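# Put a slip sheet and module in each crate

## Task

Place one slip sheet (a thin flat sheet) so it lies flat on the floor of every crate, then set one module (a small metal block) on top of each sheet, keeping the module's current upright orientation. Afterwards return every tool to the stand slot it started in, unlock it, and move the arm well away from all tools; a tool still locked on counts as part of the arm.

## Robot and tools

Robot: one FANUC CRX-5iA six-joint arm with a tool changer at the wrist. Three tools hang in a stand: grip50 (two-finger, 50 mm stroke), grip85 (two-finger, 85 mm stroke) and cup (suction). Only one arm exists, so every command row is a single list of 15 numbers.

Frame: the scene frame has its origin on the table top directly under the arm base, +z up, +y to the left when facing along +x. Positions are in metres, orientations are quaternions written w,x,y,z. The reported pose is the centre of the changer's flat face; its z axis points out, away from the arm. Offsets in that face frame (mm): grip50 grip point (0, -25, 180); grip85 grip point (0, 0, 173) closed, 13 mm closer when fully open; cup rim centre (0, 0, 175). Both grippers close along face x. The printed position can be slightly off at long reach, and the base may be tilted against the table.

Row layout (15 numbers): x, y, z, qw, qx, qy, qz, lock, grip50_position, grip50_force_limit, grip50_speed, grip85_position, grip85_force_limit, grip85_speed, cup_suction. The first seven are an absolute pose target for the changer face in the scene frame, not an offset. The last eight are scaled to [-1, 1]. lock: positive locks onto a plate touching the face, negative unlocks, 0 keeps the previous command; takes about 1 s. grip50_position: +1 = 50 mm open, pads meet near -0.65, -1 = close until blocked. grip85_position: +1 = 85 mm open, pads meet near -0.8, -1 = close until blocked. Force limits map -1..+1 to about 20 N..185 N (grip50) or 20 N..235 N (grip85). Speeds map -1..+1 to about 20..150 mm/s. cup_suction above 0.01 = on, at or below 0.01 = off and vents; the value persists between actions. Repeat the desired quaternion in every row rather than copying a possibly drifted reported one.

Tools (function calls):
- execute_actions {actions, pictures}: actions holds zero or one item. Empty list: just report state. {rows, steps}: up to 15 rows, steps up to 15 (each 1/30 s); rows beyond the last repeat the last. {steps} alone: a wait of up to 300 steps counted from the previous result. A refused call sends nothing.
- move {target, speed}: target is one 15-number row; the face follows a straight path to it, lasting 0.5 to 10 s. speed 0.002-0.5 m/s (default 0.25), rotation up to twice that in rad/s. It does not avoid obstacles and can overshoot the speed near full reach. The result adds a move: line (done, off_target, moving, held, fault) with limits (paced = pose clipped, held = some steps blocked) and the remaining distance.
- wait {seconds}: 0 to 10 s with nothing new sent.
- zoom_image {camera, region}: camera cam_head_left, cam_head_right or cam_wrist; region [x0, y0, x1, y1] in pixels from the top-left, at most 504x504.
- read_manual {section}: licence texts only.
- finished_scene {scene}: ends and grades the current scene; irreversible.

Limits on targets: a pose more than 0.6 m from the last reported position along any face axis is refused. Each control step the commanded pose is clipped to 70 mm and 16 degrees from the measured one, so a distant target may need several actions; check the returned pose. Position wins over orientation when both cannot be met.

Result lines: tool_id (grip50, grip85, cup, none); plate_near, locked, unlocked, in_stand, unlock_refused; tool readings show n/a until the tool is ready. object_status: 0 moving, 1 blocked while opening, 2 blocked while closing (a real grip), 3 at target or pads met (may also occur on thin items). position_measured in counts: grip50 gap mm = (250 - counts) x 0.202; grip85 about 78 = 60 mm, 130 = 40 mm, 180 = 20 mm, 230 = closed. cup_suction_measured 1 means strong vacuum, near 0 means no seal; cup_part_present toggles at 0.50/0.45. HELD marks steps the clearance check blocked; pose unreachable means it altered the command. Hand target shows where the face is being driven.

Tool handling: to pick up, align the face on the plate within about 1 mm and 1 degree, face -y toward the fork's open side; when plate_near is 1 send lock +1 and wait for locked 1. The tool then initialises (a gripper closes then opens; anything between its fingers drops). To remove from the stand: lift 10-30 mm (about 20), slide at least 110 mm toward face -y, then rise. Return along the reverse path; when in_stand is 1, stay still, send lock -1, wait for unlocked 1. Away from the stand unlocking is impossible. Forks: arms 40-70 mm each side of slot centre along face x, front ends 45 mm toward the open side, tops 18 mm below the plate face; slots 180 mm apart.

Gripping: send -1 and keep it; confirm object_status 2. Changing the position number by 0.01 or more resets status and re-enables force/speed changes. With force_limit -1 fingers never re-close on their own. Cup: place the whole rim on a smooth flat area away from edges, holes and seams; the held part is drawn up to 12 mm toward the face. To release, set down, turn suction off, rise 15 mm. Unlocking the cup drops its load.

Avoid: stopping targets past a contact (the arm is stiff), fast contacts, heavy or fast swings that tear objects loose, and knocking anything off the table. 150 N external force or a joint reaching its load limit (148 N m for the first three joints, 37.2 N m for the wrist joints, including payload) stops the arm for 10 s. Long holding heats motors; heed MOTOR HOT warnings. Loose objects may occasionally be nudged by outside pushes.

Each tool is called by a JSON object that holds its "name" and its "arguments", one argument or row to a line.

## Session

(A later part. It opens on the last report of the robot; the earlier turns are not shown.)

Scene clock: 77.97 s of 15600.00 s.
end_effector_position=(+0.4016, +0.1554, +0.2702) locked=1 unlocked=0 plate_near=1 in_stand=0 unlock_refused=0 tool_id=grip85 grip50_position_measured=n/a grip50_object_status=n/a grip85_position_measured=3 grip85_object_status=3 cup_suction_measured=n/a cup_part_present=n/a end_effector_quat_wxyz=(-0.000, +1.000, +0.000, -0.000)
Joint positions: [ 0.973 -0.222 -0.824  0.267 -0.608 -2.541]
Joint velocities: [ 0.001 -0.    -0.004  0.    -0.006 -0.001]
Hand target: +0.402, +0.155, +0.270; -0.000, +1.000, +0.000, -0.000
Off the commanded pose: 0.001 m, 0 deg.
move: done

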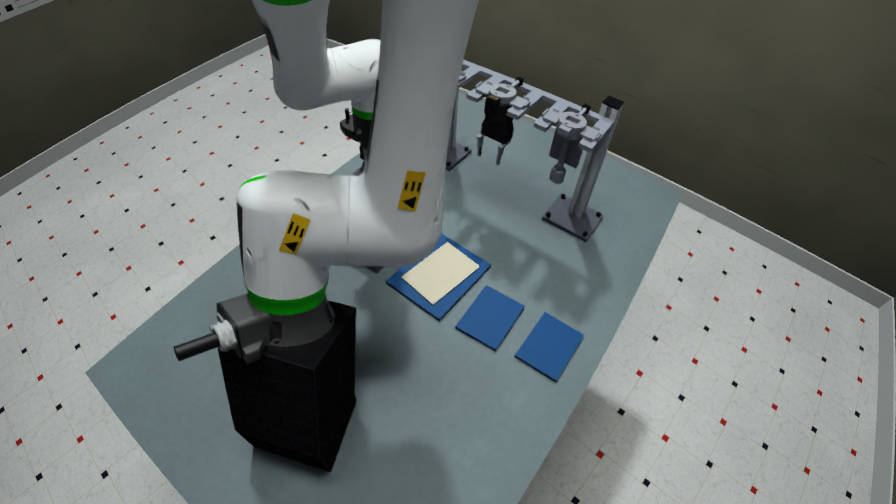

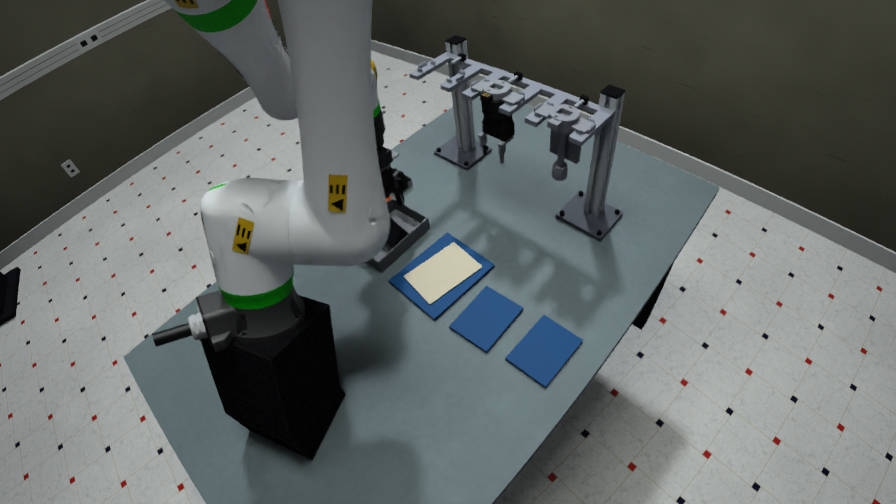

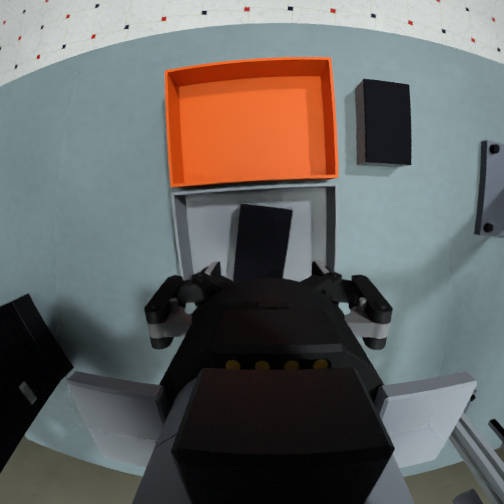

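{"name": "move", "arguments": {
  "target": [0.397,0.155,0.196,0,0.9986,-0.0523,0,0,0,0,0,1,-0.3,0,0],
  "speed": 0.1
}}

{"name": "move", "arguments": {
  "target": [0.397,0.155,0.196,0,0.9986,-0.0523,0,0,0,0,0,-1,-0.3,0,0]
}}

{"name": "move", "arguments": {
  "target": [0.397,0.155,0.27,0,0.9986,-0.0523,0,0,0,0,0,-1,-0.3,0,0],
  "speed": 0.15
}}

{"name": "move", "arguments": {
  "target": [0.56,0.16,0.27,0,1,0,0,0,0,0,0,-1,-0.3,0,0],
  "speed": 0.2
}}

{"name": "move", "arguments": {
  "target": [0.56,0.16,0.194,0,1,0,0,0,0,0,0,-1,-0.3,0,0],
  "speed": 0.07
}}

{"name": "move", "arguments": {
  "target": [0.56,0.16,0.194,0,1,0,0,0,0,0,0,1,-0.3,0,0]
}}

{"name": "move", "arguments": {
  "target": [0.56,0.16,0.27,0,1,0,0,0,0,0,0,1,-0.3,0,0],
  "speed": 0.15
}}

{"name": "move", "arguments": {
  "target": [0.565,0.201,0.381,0,0.7133,0.7009,0,0,0,0,0,1,-0.3,0,0]
}}

{"name": "move", "arguments": {
  "target": [0.690,0.199,0.381,0,0.7133,0.7009,0,0,0,0,0,1,-0.3,0,0],
  "speed": 0.08
}}

{"name": "move", "arguments": {
  "target": [0.690,0.199,0.3612,0,0.7133,0.7009,0,0,0,0,0,1,-0.3,0,0],
  "speed": 0.03
}}

{"name": "execute_actions", "arguments": {
  "actions": [
    {"rows":[[0.690,0.199,0.3612,0,0.7133,0.7009,0,-1,0,0,0,1,0,0,0]],"steps":15}
  ],
  "pictures": false
}}

{"name": "execute_actions", "arguments": {
  "actions": [
    {"steps":30}
  ],
  "pictures": false
}}

Scene clock: 98.03 s of 15600.00 s.
end_effector_position=(+0.3968, +0.1550, +0.1962) locked=1 unlocked=0 plate_near=1 in_stand=0 unlock_refused=0 tool_id=grip85 grip50_position_measured=n/a grip50_object_status=n/a grip85_position_measured=3 grip85_object_status=3 cup_suction_measured=n/a cup_part_present=n/a end_effector_quat_wxyz=(-0.000, +0.999, -0.052, -0.000)
Joint positions: [ 0.927 -0.01  -0.878  0.407 -0.345 -2.767]
Joint velocities: [-0.    -0.001 -0.003  0.008  0.003 -0.008]
Hand target: +0.397, +0.155, +0.196; -0.000, +0.999, -0.052, -0.000
Off the commanded pose: 0.000 m, 0 deg.
move: done

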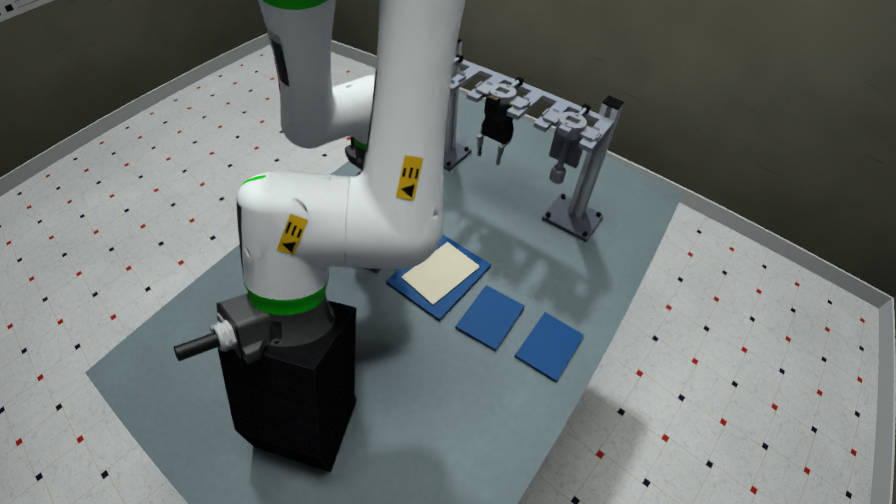

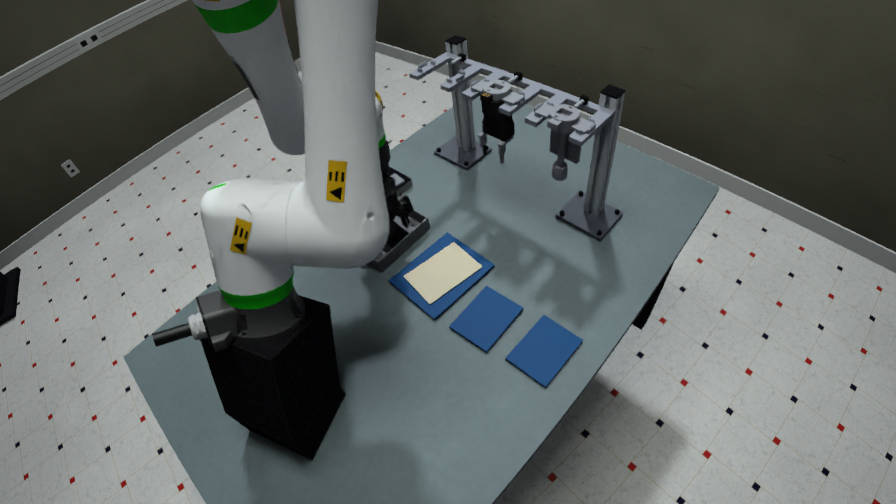

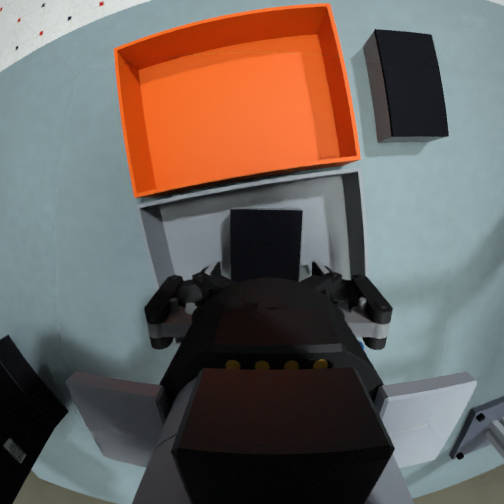

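Scene clock: 98.73 s of 15600.00 s.
end_effector_position=(+0.3970, +0.1550, +0.1961) locked=1 unlocked=0 plate_near=1 in_stand=0 unlock_refused=0 tool_id=grip85 grip50_position_measured=n/a grip50_object_status=n/a grip85_position_measured=80 grip85_object_status=2 cup_suction_measured=n/a cup_part_present=n/a end_effector_quat_wxyz=(-0.000, +0.999, -0.052, +0.000)
Joint positions: [ 0.927 -0.009 -0.879  0.409 -0.344 -2.769]
Joint velocities: [-0.001 -0.001 -0.001  0.     0.001 -0.   ]
Hand target: +0.397, +0.155, +0.196; -0.000, +0.999, -0.052, +0.000
Off the commanded pose: 0.000 m, 0 deg.
move: done

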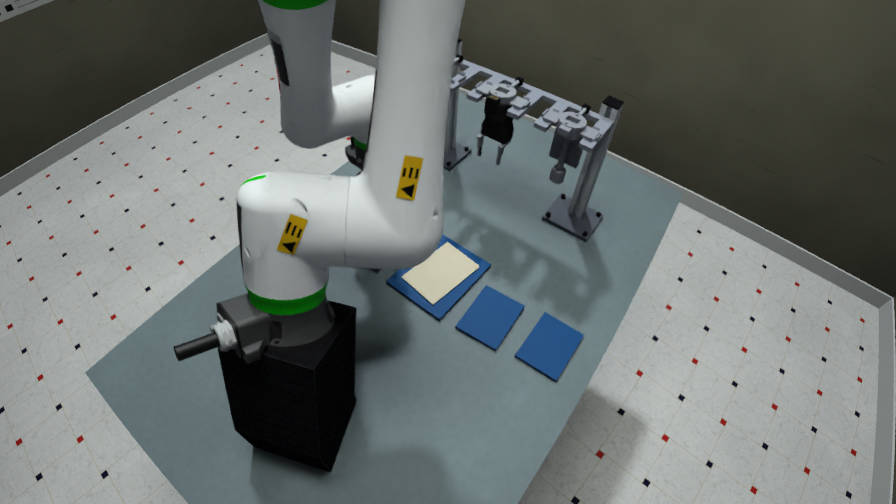

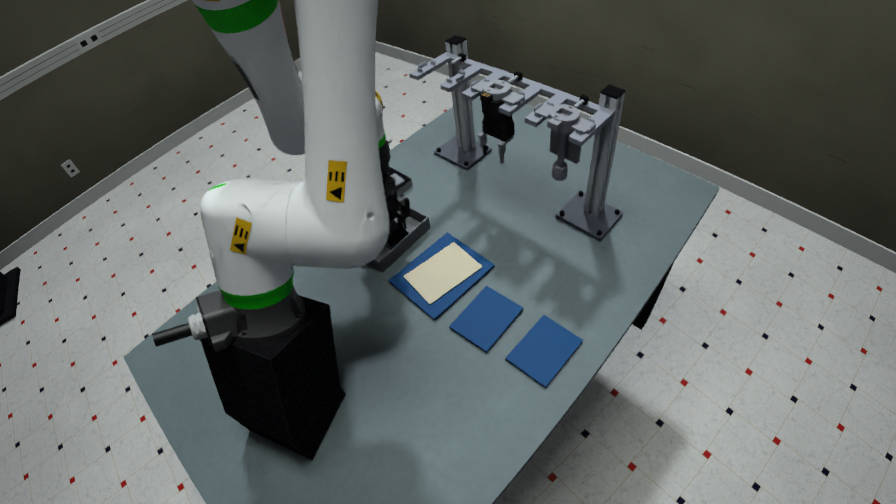

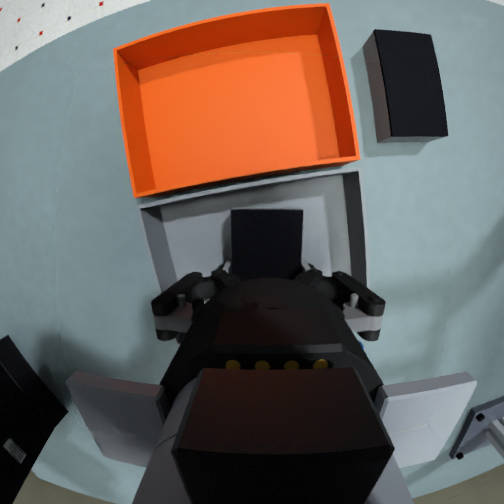

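Scene clock: 99.63 s of 15600.00 s.
end_effector_position=(+0.3972, +0.1550, +0.2698) locked=1 unlocked=0 plate_near=1 in_stand=0 unlock_refused=0 tool_id=grip85 grip50_position_measured=n/a grip50_object_status=n/a grip85_position_measured=80 grip85_object_status=2 cup_suction_measured=n/a cup_part_present=n/a end_effector_quat_wxyz=(+0.000, +0.999, -0.052, +0.000)
Joint positions: [ 0.983 -0.231 -0.839  0.276 -0.605 -2.663]
Joint velocities: [-0.    -0.002  0.002 -0.    -0.001  0.001]
Hand target: +0.397, +0.155, +0.270; +0.000, +0.999, -0.052, +0.000
Off the commanded pose: 0.000 m, 0 deg.
move: done

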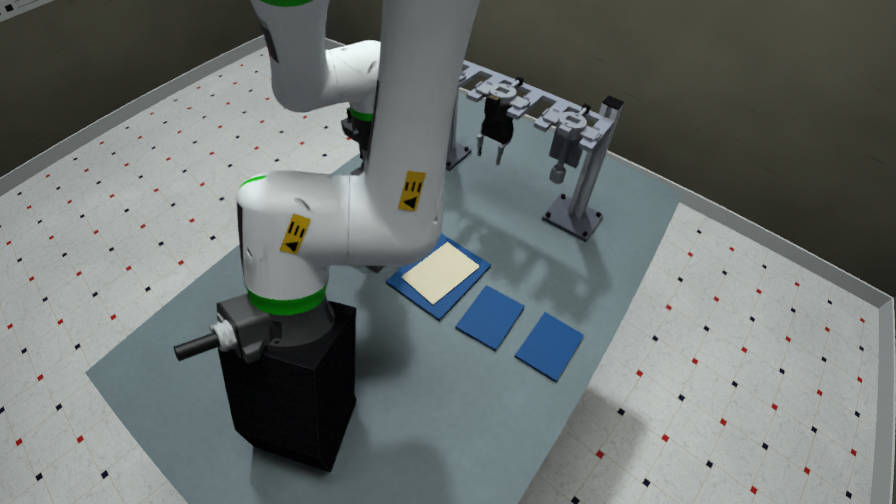

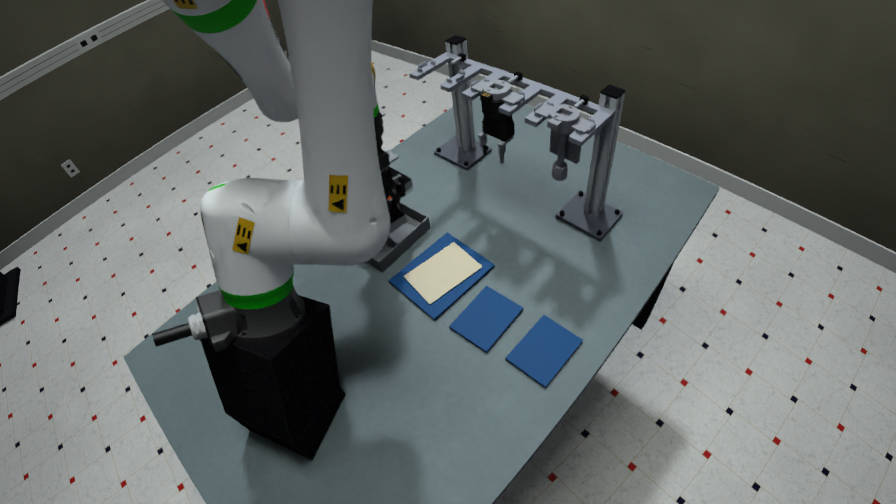

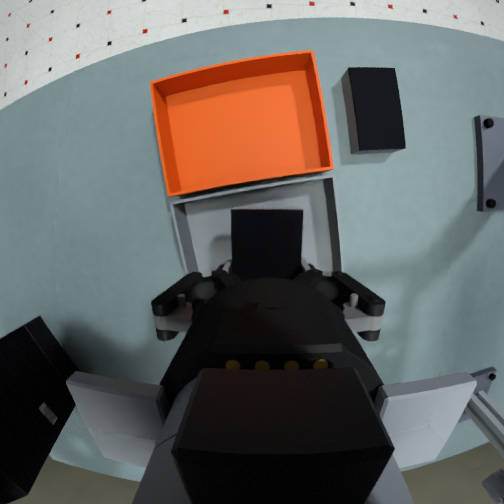

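Scene clock: 100.87 s of 15600.00 s.
end_effector_position=(+0.5598, +0.1597, +0.2699) locked=1 unlocked=0 plate_near=1 in_stand=0 unlock_refused=0 tool_id=grip85 grip50_position_measured=n/a grip50_object_status=n/a grip85_position_measured=80 grip85_object_status=2 cup_suction_measured=n/a cup_part_present=n/a end_effector_quat_wxyz=(-0.000, +1.000, -0.000, -0.001)
Joint positions: [ 0.732  0.085 -0.336  0.087 -0.751 -2.16 ]
Joint velocities: [-0.001  0.001  0.001 -0.001 -0.001  0.002]
Hand target: +0.560, +0.160, +0.270; -0.000, +1.000, -0.000, -0.001
Off the commanded pose: 0.000 m, 0 deg.
move: done

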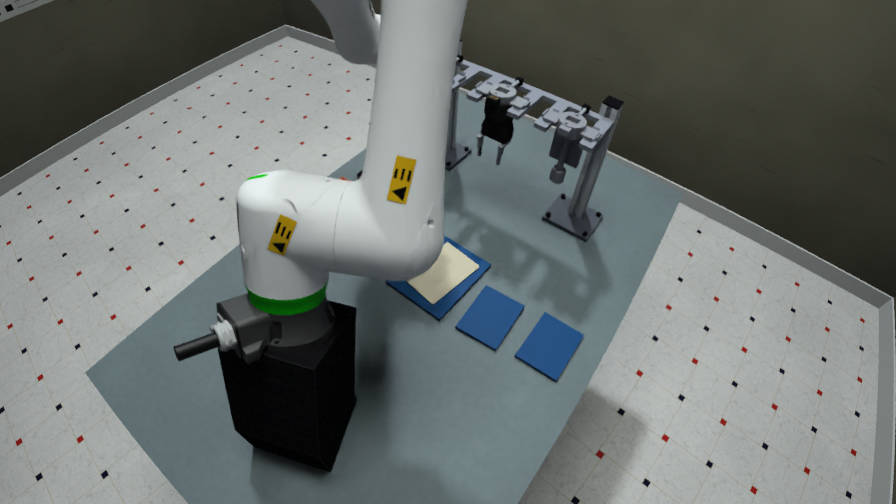

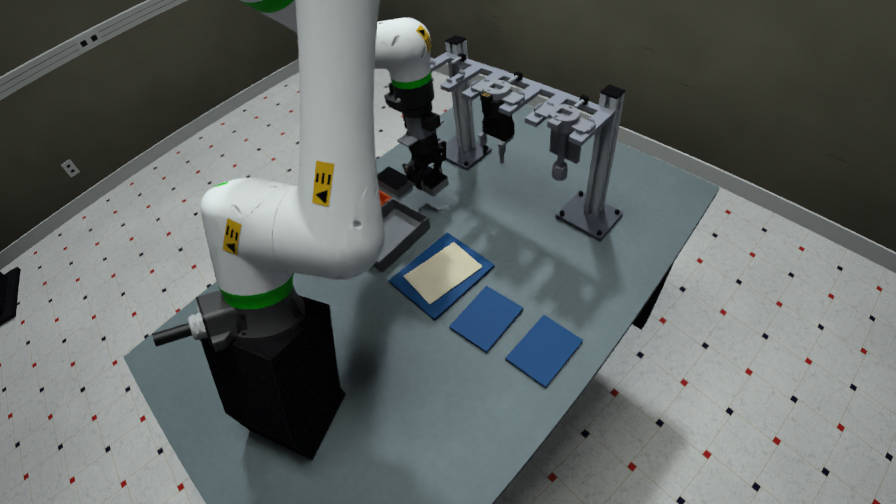

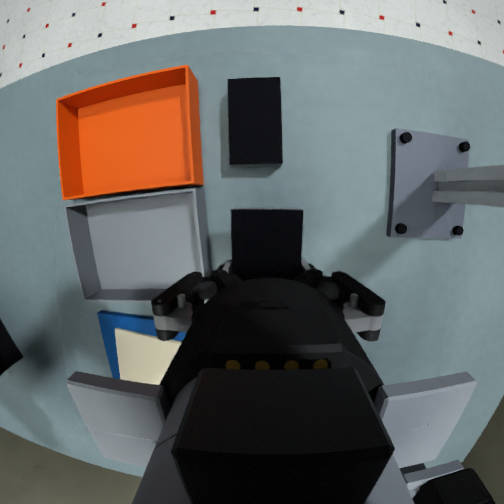

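Scene clock: 102.27 s of 15600.00 s.
end_effector_position=(+0.5599, +0.1599, +0.1941) locked=1 unlocked=0 plate_near=1 in_stand=0 unlock_refused=0 tool_id=grip85 grip50_position_measured=n/a grip50_object_status=n/a grip85_position_measured=80 grip85_object_status=2 cup_suction_measured=n/a cup_part_present=n/a end_effector_quat_wxyz=(-0.000, +1.000, +0.000, -0.000)
Joint positions: [ 0.722  0.237 -0.345  0.1   -0.59  -2.171]
Joint velocities: [ 0.001  0.001  0.001 -0.     0.     0.001]
Hand target: +0.560, +0.160, +0.194; -0.000, +1.000, +0.000, -0.000
Off the commanded pose: 0.000 m, 0 deg.
move: done

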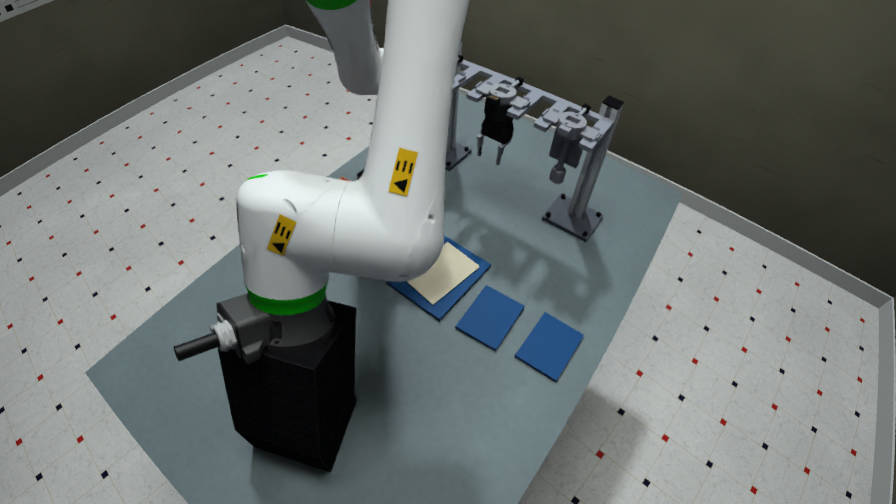

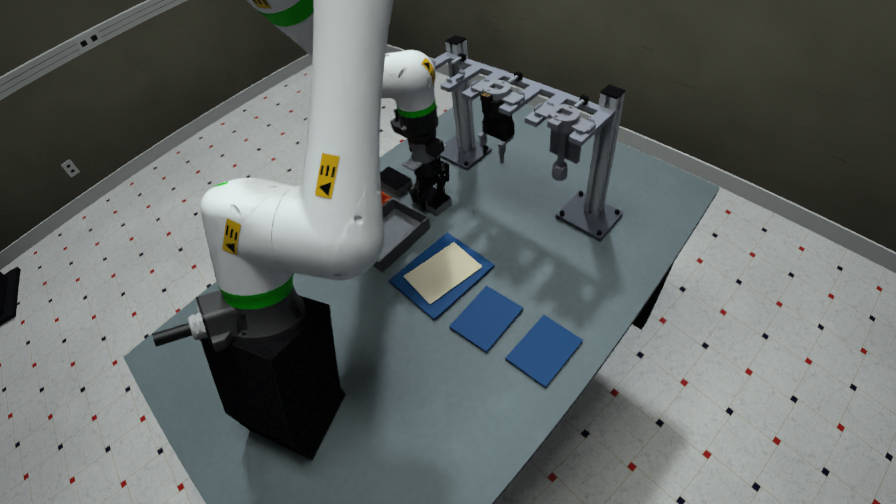

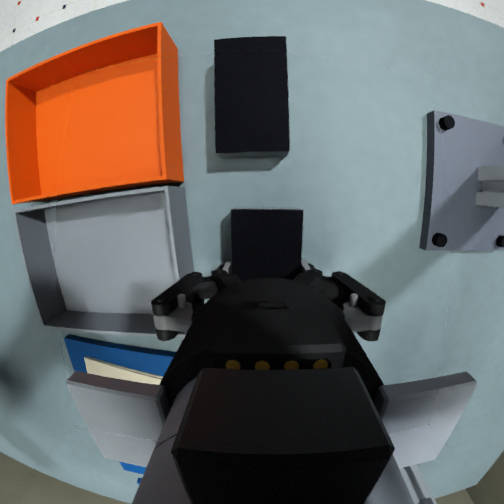

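Scene clock: 103.03 s of 15600.00 s.
end_effector_position=(+0.5600, +0.1599, +0.1940) locked=1 unlocked=0 plate_near=1 in_stand=0 unlock_refused=0 tool_id=grip85 grip50_position_measured=n/a grip50_object_status=n/a grip85_position_measured=3 grip85_object_status=3 cup_suction_measured=n/a cup_part_present=n/a end_effector_quat_wxyz=(+0.000, +1.000, -0.000, +0.000)
Joint positions: [ 0.722  0.237 -0.345  0.101 -0.59  -2.172]
Joint velocities: [-0.001  0.     0.    -0.     0.    -0.   ]
Hand target: +0.560, +0.160, +0.194; +0.000, +1.000, -0.000, +0.000
Off the commanded pose: 0.000 m, 0 deg.
move: done

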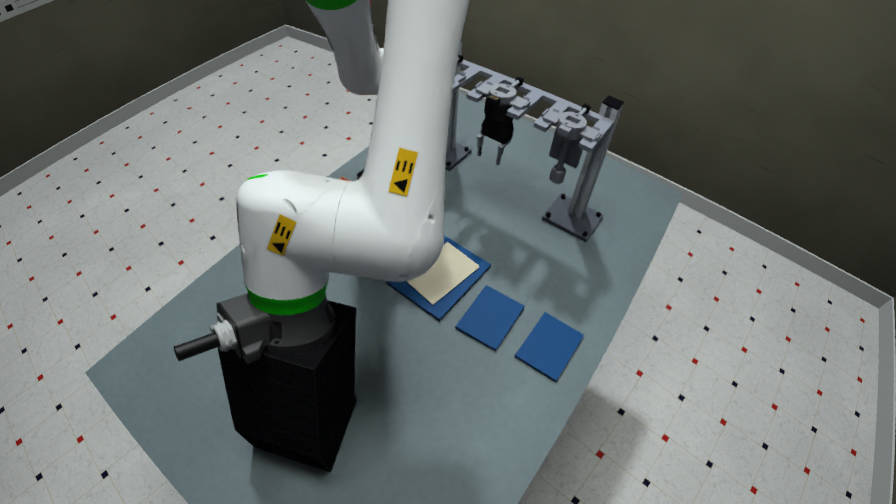

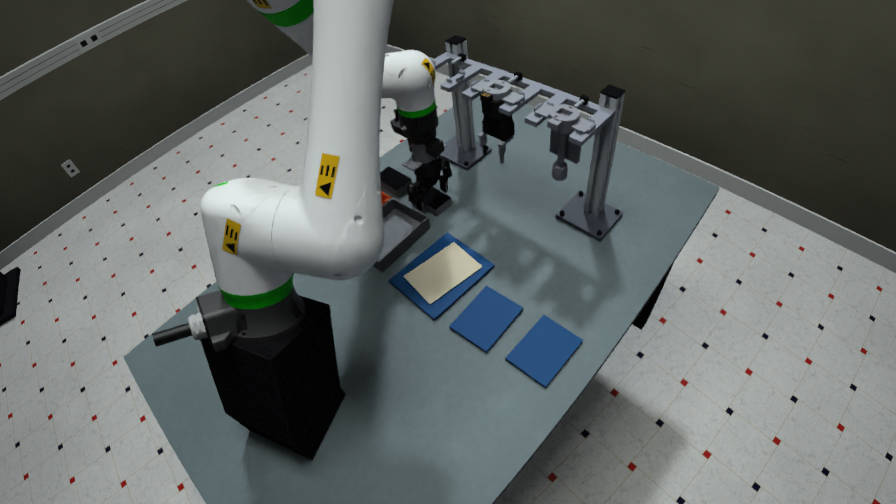

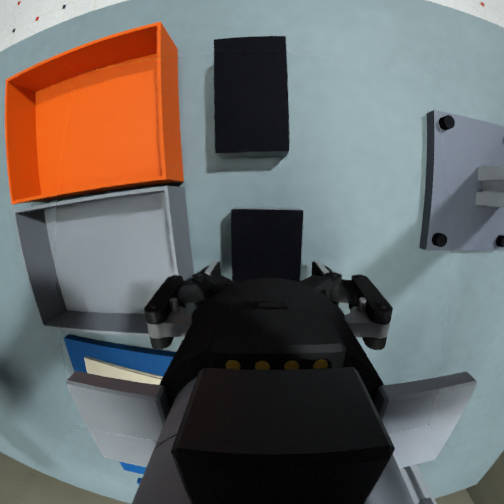

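Scene clock: 103.90 s of 15600.00 s.
end_effector_position=(+0.5601, +0.1600, +0.2699) locked=1 unlocked=0 plate_near=1 in_stand=0 unlock_refused=0 tool_id=grip85 grip50_position_measured=n/a grip50_object_status=n/a grip85_position_measured=3 grip85_object_status=3 cup_suction_measured=n/a cup_part_present=n/a end_effector_quat_wxyz=(+0.000, +1.000, -0.000, +0.000)
Joint positions: [ 0.733  0.085 -0.337  0.089 -0.75  -2.162]
Joint velocities: [ 0.    -0.003  0.001  0.    -0.    -0.001]
Hand target: +0.560, +0.160, +0.270; +0.000, +1.000, -0.000, +0.000
Off the commanded pose: 0.000 m, 0 deg.
move: done

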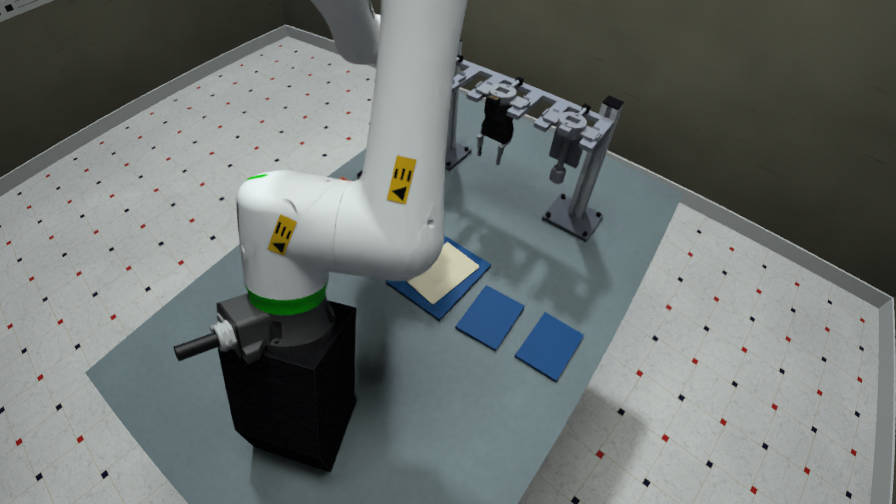

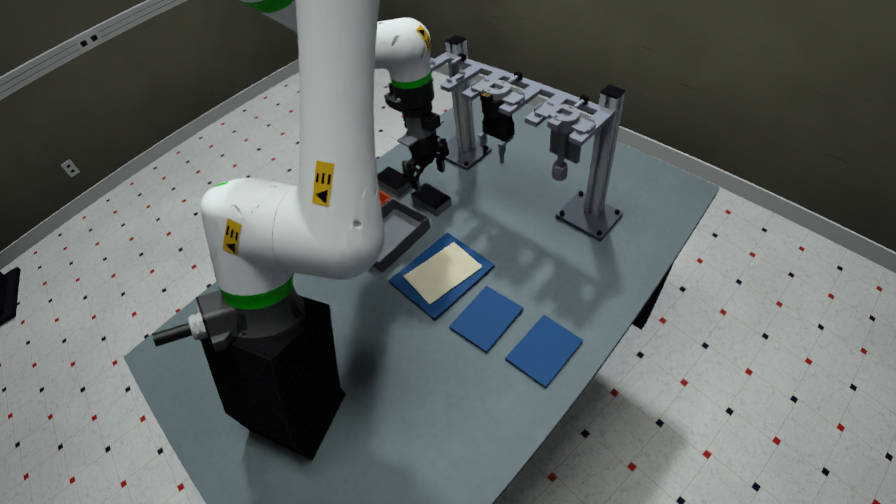

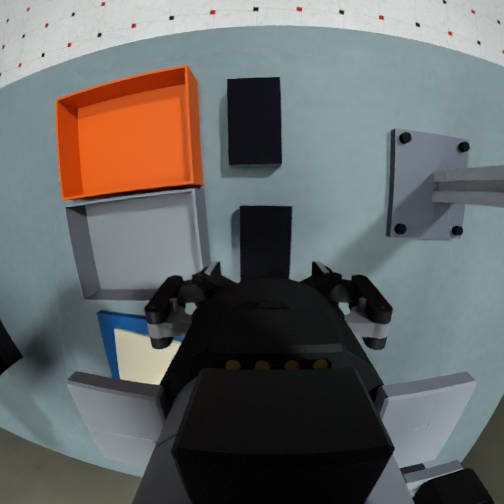

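Scene clock: 107.40 s of 15600.00 s.
end_effector_position=(+0.5653, +0.2011, +0.3809) locked=1 unlocked=0 plate_near=1 in_stand=0 unlock_refused=0 tool_id=grip85 grip50_position_measured=n/a grip50_object_status=n/a grip85_position_measured=3 grip85_object_status=3 cup_suction_measured=n/a cup_part_present=n/a end_effector_quat_wxyz=(+0.000, +0.713, +0.701, +0.000)
Joint positions: [ 0.829 -0.06  -0.226  0.116 -1.013 -0.695]
Joint velocities: [-0.     0.001  0.001 -0.001 -0.     0.   ]
Hand target: +0.565, +0.201, +0.381; +0.000, +0.713, +0.701, +0.000
Off the commanded pose: 0.000 m, 0 deg.
move: done

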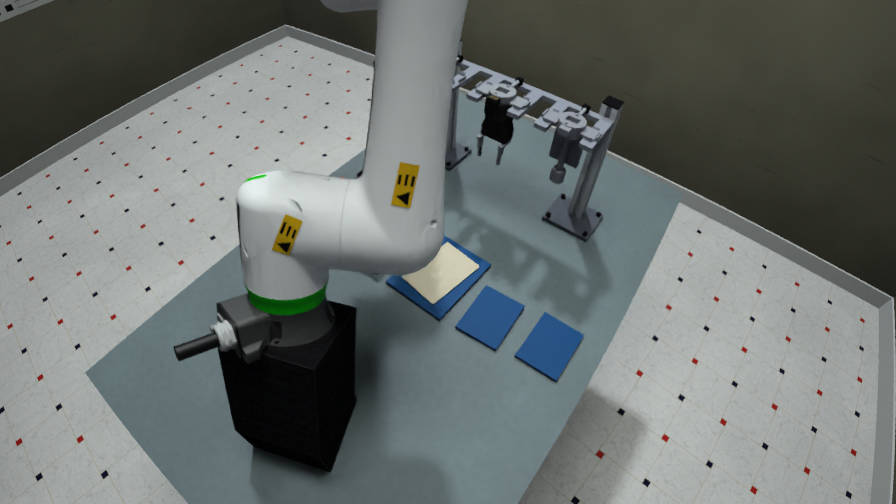

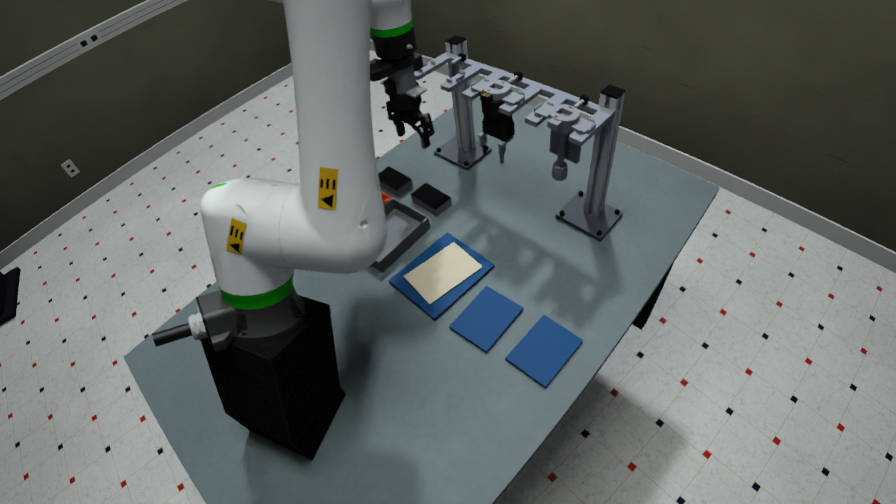

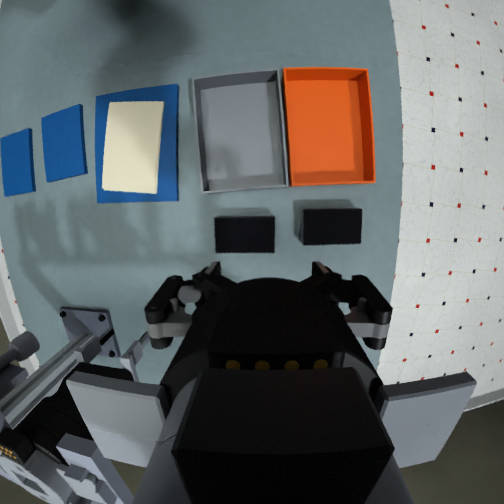

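Scene clock: 109.27 s of 15600.00 s.
end_effector_position=(+0.6899, +0.1988, +0.3810) locked=1 unlocked=0 plate_near=1 in_stand=0 unlock_refused=0 tool_id=grip85 grip50_position_measured=n/a grip50_object_status=n/a grip85_position_measured=3 grip85_object_status=3 cup_suction_measured=n/a cup_part_present=n/a end_effector_quat_wxyz=(-0.000, +0.713, +0.701, -0.000)
Joint positions: [ 0.684  0.212  0.192  0.045 -1.149 -0.518]
Joint velocities: [-0.001  0.001  0.001 -0.    -0.001 -0.001]
Hand target: +0.690, +0.199, +0.381; -0.000, +0.713, +0.701, -0.000
Off the commanded pose: 0.000 m, 0 deg.
move: done

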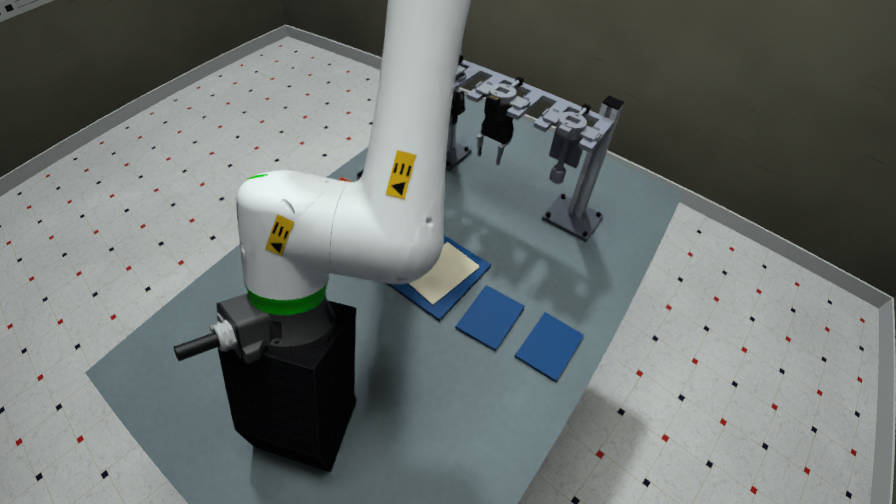

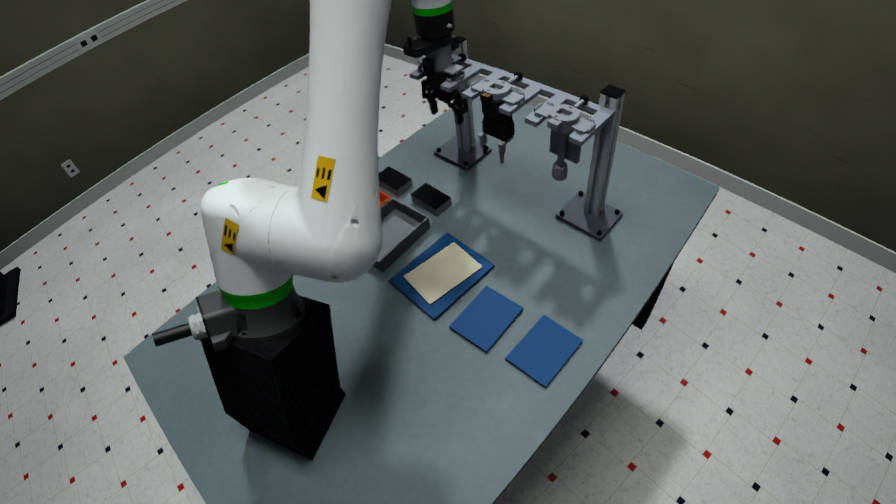

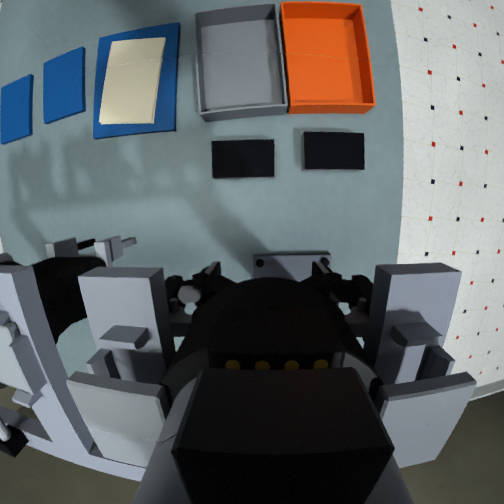

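Scene clock: 110.20 s of 15600.00 s.
end_effector_position=(+0.6900, +0.1990, +0.3612) locked=1 unlocked=0 plate_near=1 in_stand=1 unlock_refused=0 tool_id=grip85 grip50_position_measured=n/a grip50_object_status=n/a grip85_position_measured=3 grip85_object_status=3 cup_suction_measured=n/a cup_part_present=n/a end_effector_quat_wxyz=(-0.000, +0.713, +0.701, +0.000)
Joint positions: [ 0.683  0.232  0.175  0.046 -1.11  -0.518]
Joint velocities: [-0.    -0.001 -0.001 -0.     0.     0.   ]
Hand target: +0.690, +0.199, +0.361; -0.000, +0.713, +0.701, +0.000
Off the commanded pose: 0.000 m, 0 deg.
move: done

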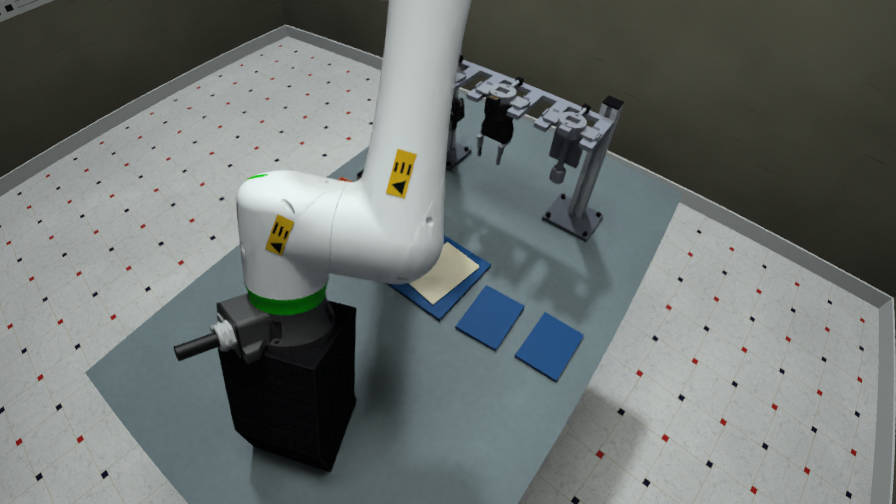

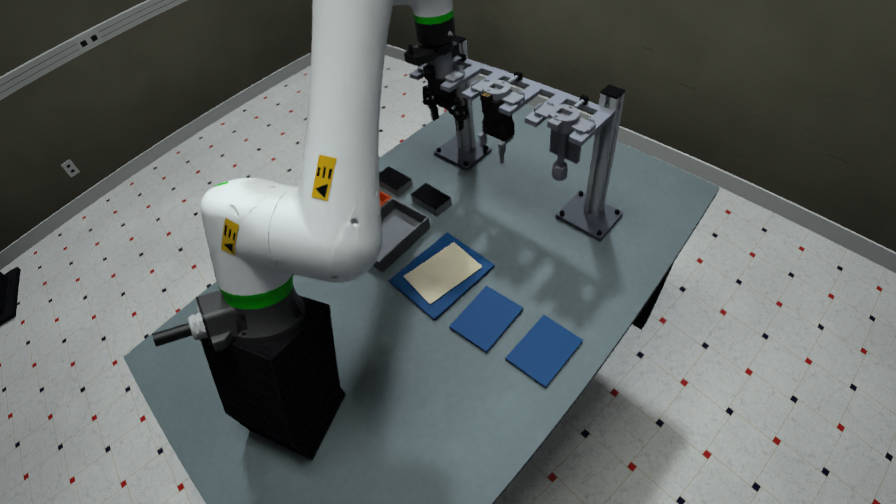

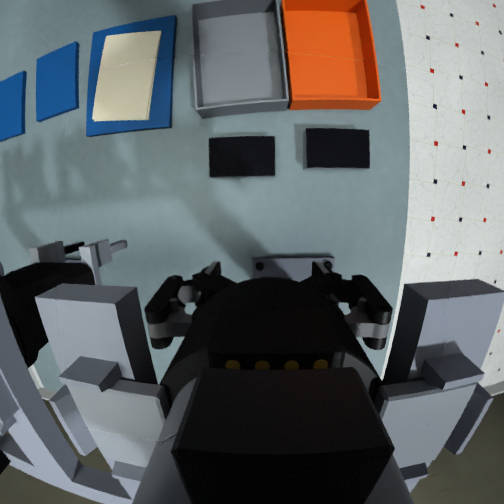

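Scene clock: 110.70 s of 15600.00 s.
end_effector_position=(+0.6900, +0.1990, +0.3611) locked=0 unlocked=0 plate_near=1 in_stand=1 unlock_refused=0 tool_id=none grip50_position_measured=n/a grip50_object_status=n/a grip85_position_measured=n/a grip85_object_status=n/a cup_suction_measured=n/a cup_part_present=n/a end_effector_quat_wxyz=(+0.000, +0.713, +0.701, -0.000)
Joint positions: [ 0.683  0.233  0.175  0.046 -1.11  -0.519]
Joint velocities: [ 0.    -0.001  0.001 -0.    -0.     0.001]
Hand target: +0.690, +0.199, +0.361; +0.000, +0.713, +0.701, +0.000
Off the commanded pose: 0.000 m, 0 deg.
Steps of this call (steps 1 to 15: all 15 steps of this action). Readings (end_effector_position | what the end effector reports):
1: (+0.6899, +0.1990, +0.3611) | locked=1 unlocked=0 plate_near=1 in_stand=1 unlock_refused=0 tool_id=grip85 grip50_position_measured=n/a grip50_object_status=n/a grip85_position_measured=3 grip85_object_status=3 cup_suction_measured=n/a cup_part_present=n/a
2: (+0.6899, +0.1990, +0.3610) | locked=1 unlocked=0 plate_near=1 in_stand=1 unlock_refused=0 tool_id=grip85 grip50_position_measured=n/a grip50_object_status=n/a grip85_position_measured=3 grip85_object_status=3 cup_suction_measured=n/a cup_part_present=n/a
4: (+0.6899, +0.1990, +0.3610) | locked=1 unlocked=0 plate_near=1 in_stand=1 unlock_refused=0 tool_id=grip85 grip50_position_measured=n/a grip50_object_status=n/a grip85_position_measured=3 grip85_object_status=3 cup_suction_measured=n/a cup_part_present=n/a
8: (+0.6899, +0.1989, +0.3610) | locked=0 unlocked=0 plate_near=1 in_stand=1 unlock_refused=0 tool_id=none grip50_position_measured=n/a grip50_object_status=n/a grip85_position_measured=n/a grip85_object_status=n/a cup_suction_measured=n/a cup_part_present=n/a
15: the state above

Scene clock: 111.70 s of 15600.00 s.
end_effector_position=(+0.6900, +0.1990, +0.3612) locked=0 unlocked=1 plate_near=1 in_stand=1 unlock_refused=0 tool_id=none grip50_position_measured=n/a grip50_object_status=n/a grip85_position_measured=n/a grip85_object_status=n/a cup_suction_measured=n/a cup_part_present=n/a end_effector_quat_wxyz=(+0.000, +0.713, +0.701, -0.000)
Joint positions: [ 0.683  0.233  0.175  0.046 -1.11  -0.519]
Joint velocities: [-0.  0.  0. -0.  0.  0.]
Hand target: +0.690, +0.199, +0.361; +0.000, +0.713, +0.701, +0.000
Off the commanded pose: 0.000 m, 0 deg.
Steps of this call (steps 1 to 30: nothing new was sent). Readings (end_effector_position | what the end effector reports):
1: (+0.6900, +0.1990, +0.3611) | locked=0 unlocked=0 plate_near=1 in_stand=1 unlock_refused=0 tool_id=none grip50_position_measured=n/a grip50_object_status=n/a grip85_position_measured=n/a grip85_object_status=n/a cup_suction_measured=n/a cup_part_present=n/a
2: (+0.6900, +0.1990, +0.3612) | locked=0 unlocked=0 plate_near=1 in_stand=1 unlock_refused=0 tool_id=none grip50_position_measured=n/a grip50_object_status=n/a grip85_position_measured=n/a grip85_object_status=n/a cup_suction_measured=n/a cup_part_present=n/a
4: (+0.6900, +0.1990, +0.3612) | locked=0 unlocked=0 plate_near=1 in_stand=1 unlock_refused=0 tool_id=none grip50_position_measured=n/a grip50_object_status=n/a grip85_position_measured=n/a grip85_object_status=n/a cup_suction_measured=n/a cup_part_present=n/a
8: (+0.6900, +0.1990, +0.3612) | locked=0 unlocked=0 plate_near=1 in_stand=1 unlock_refused=0 tool_id=none grip50_position_measured=n/a grip50_object_status=n/a grip85_position_measured=n/a grip85_object_status=n/a cup_suction_measured=n/a cup_part_present=n/a
30: the state above


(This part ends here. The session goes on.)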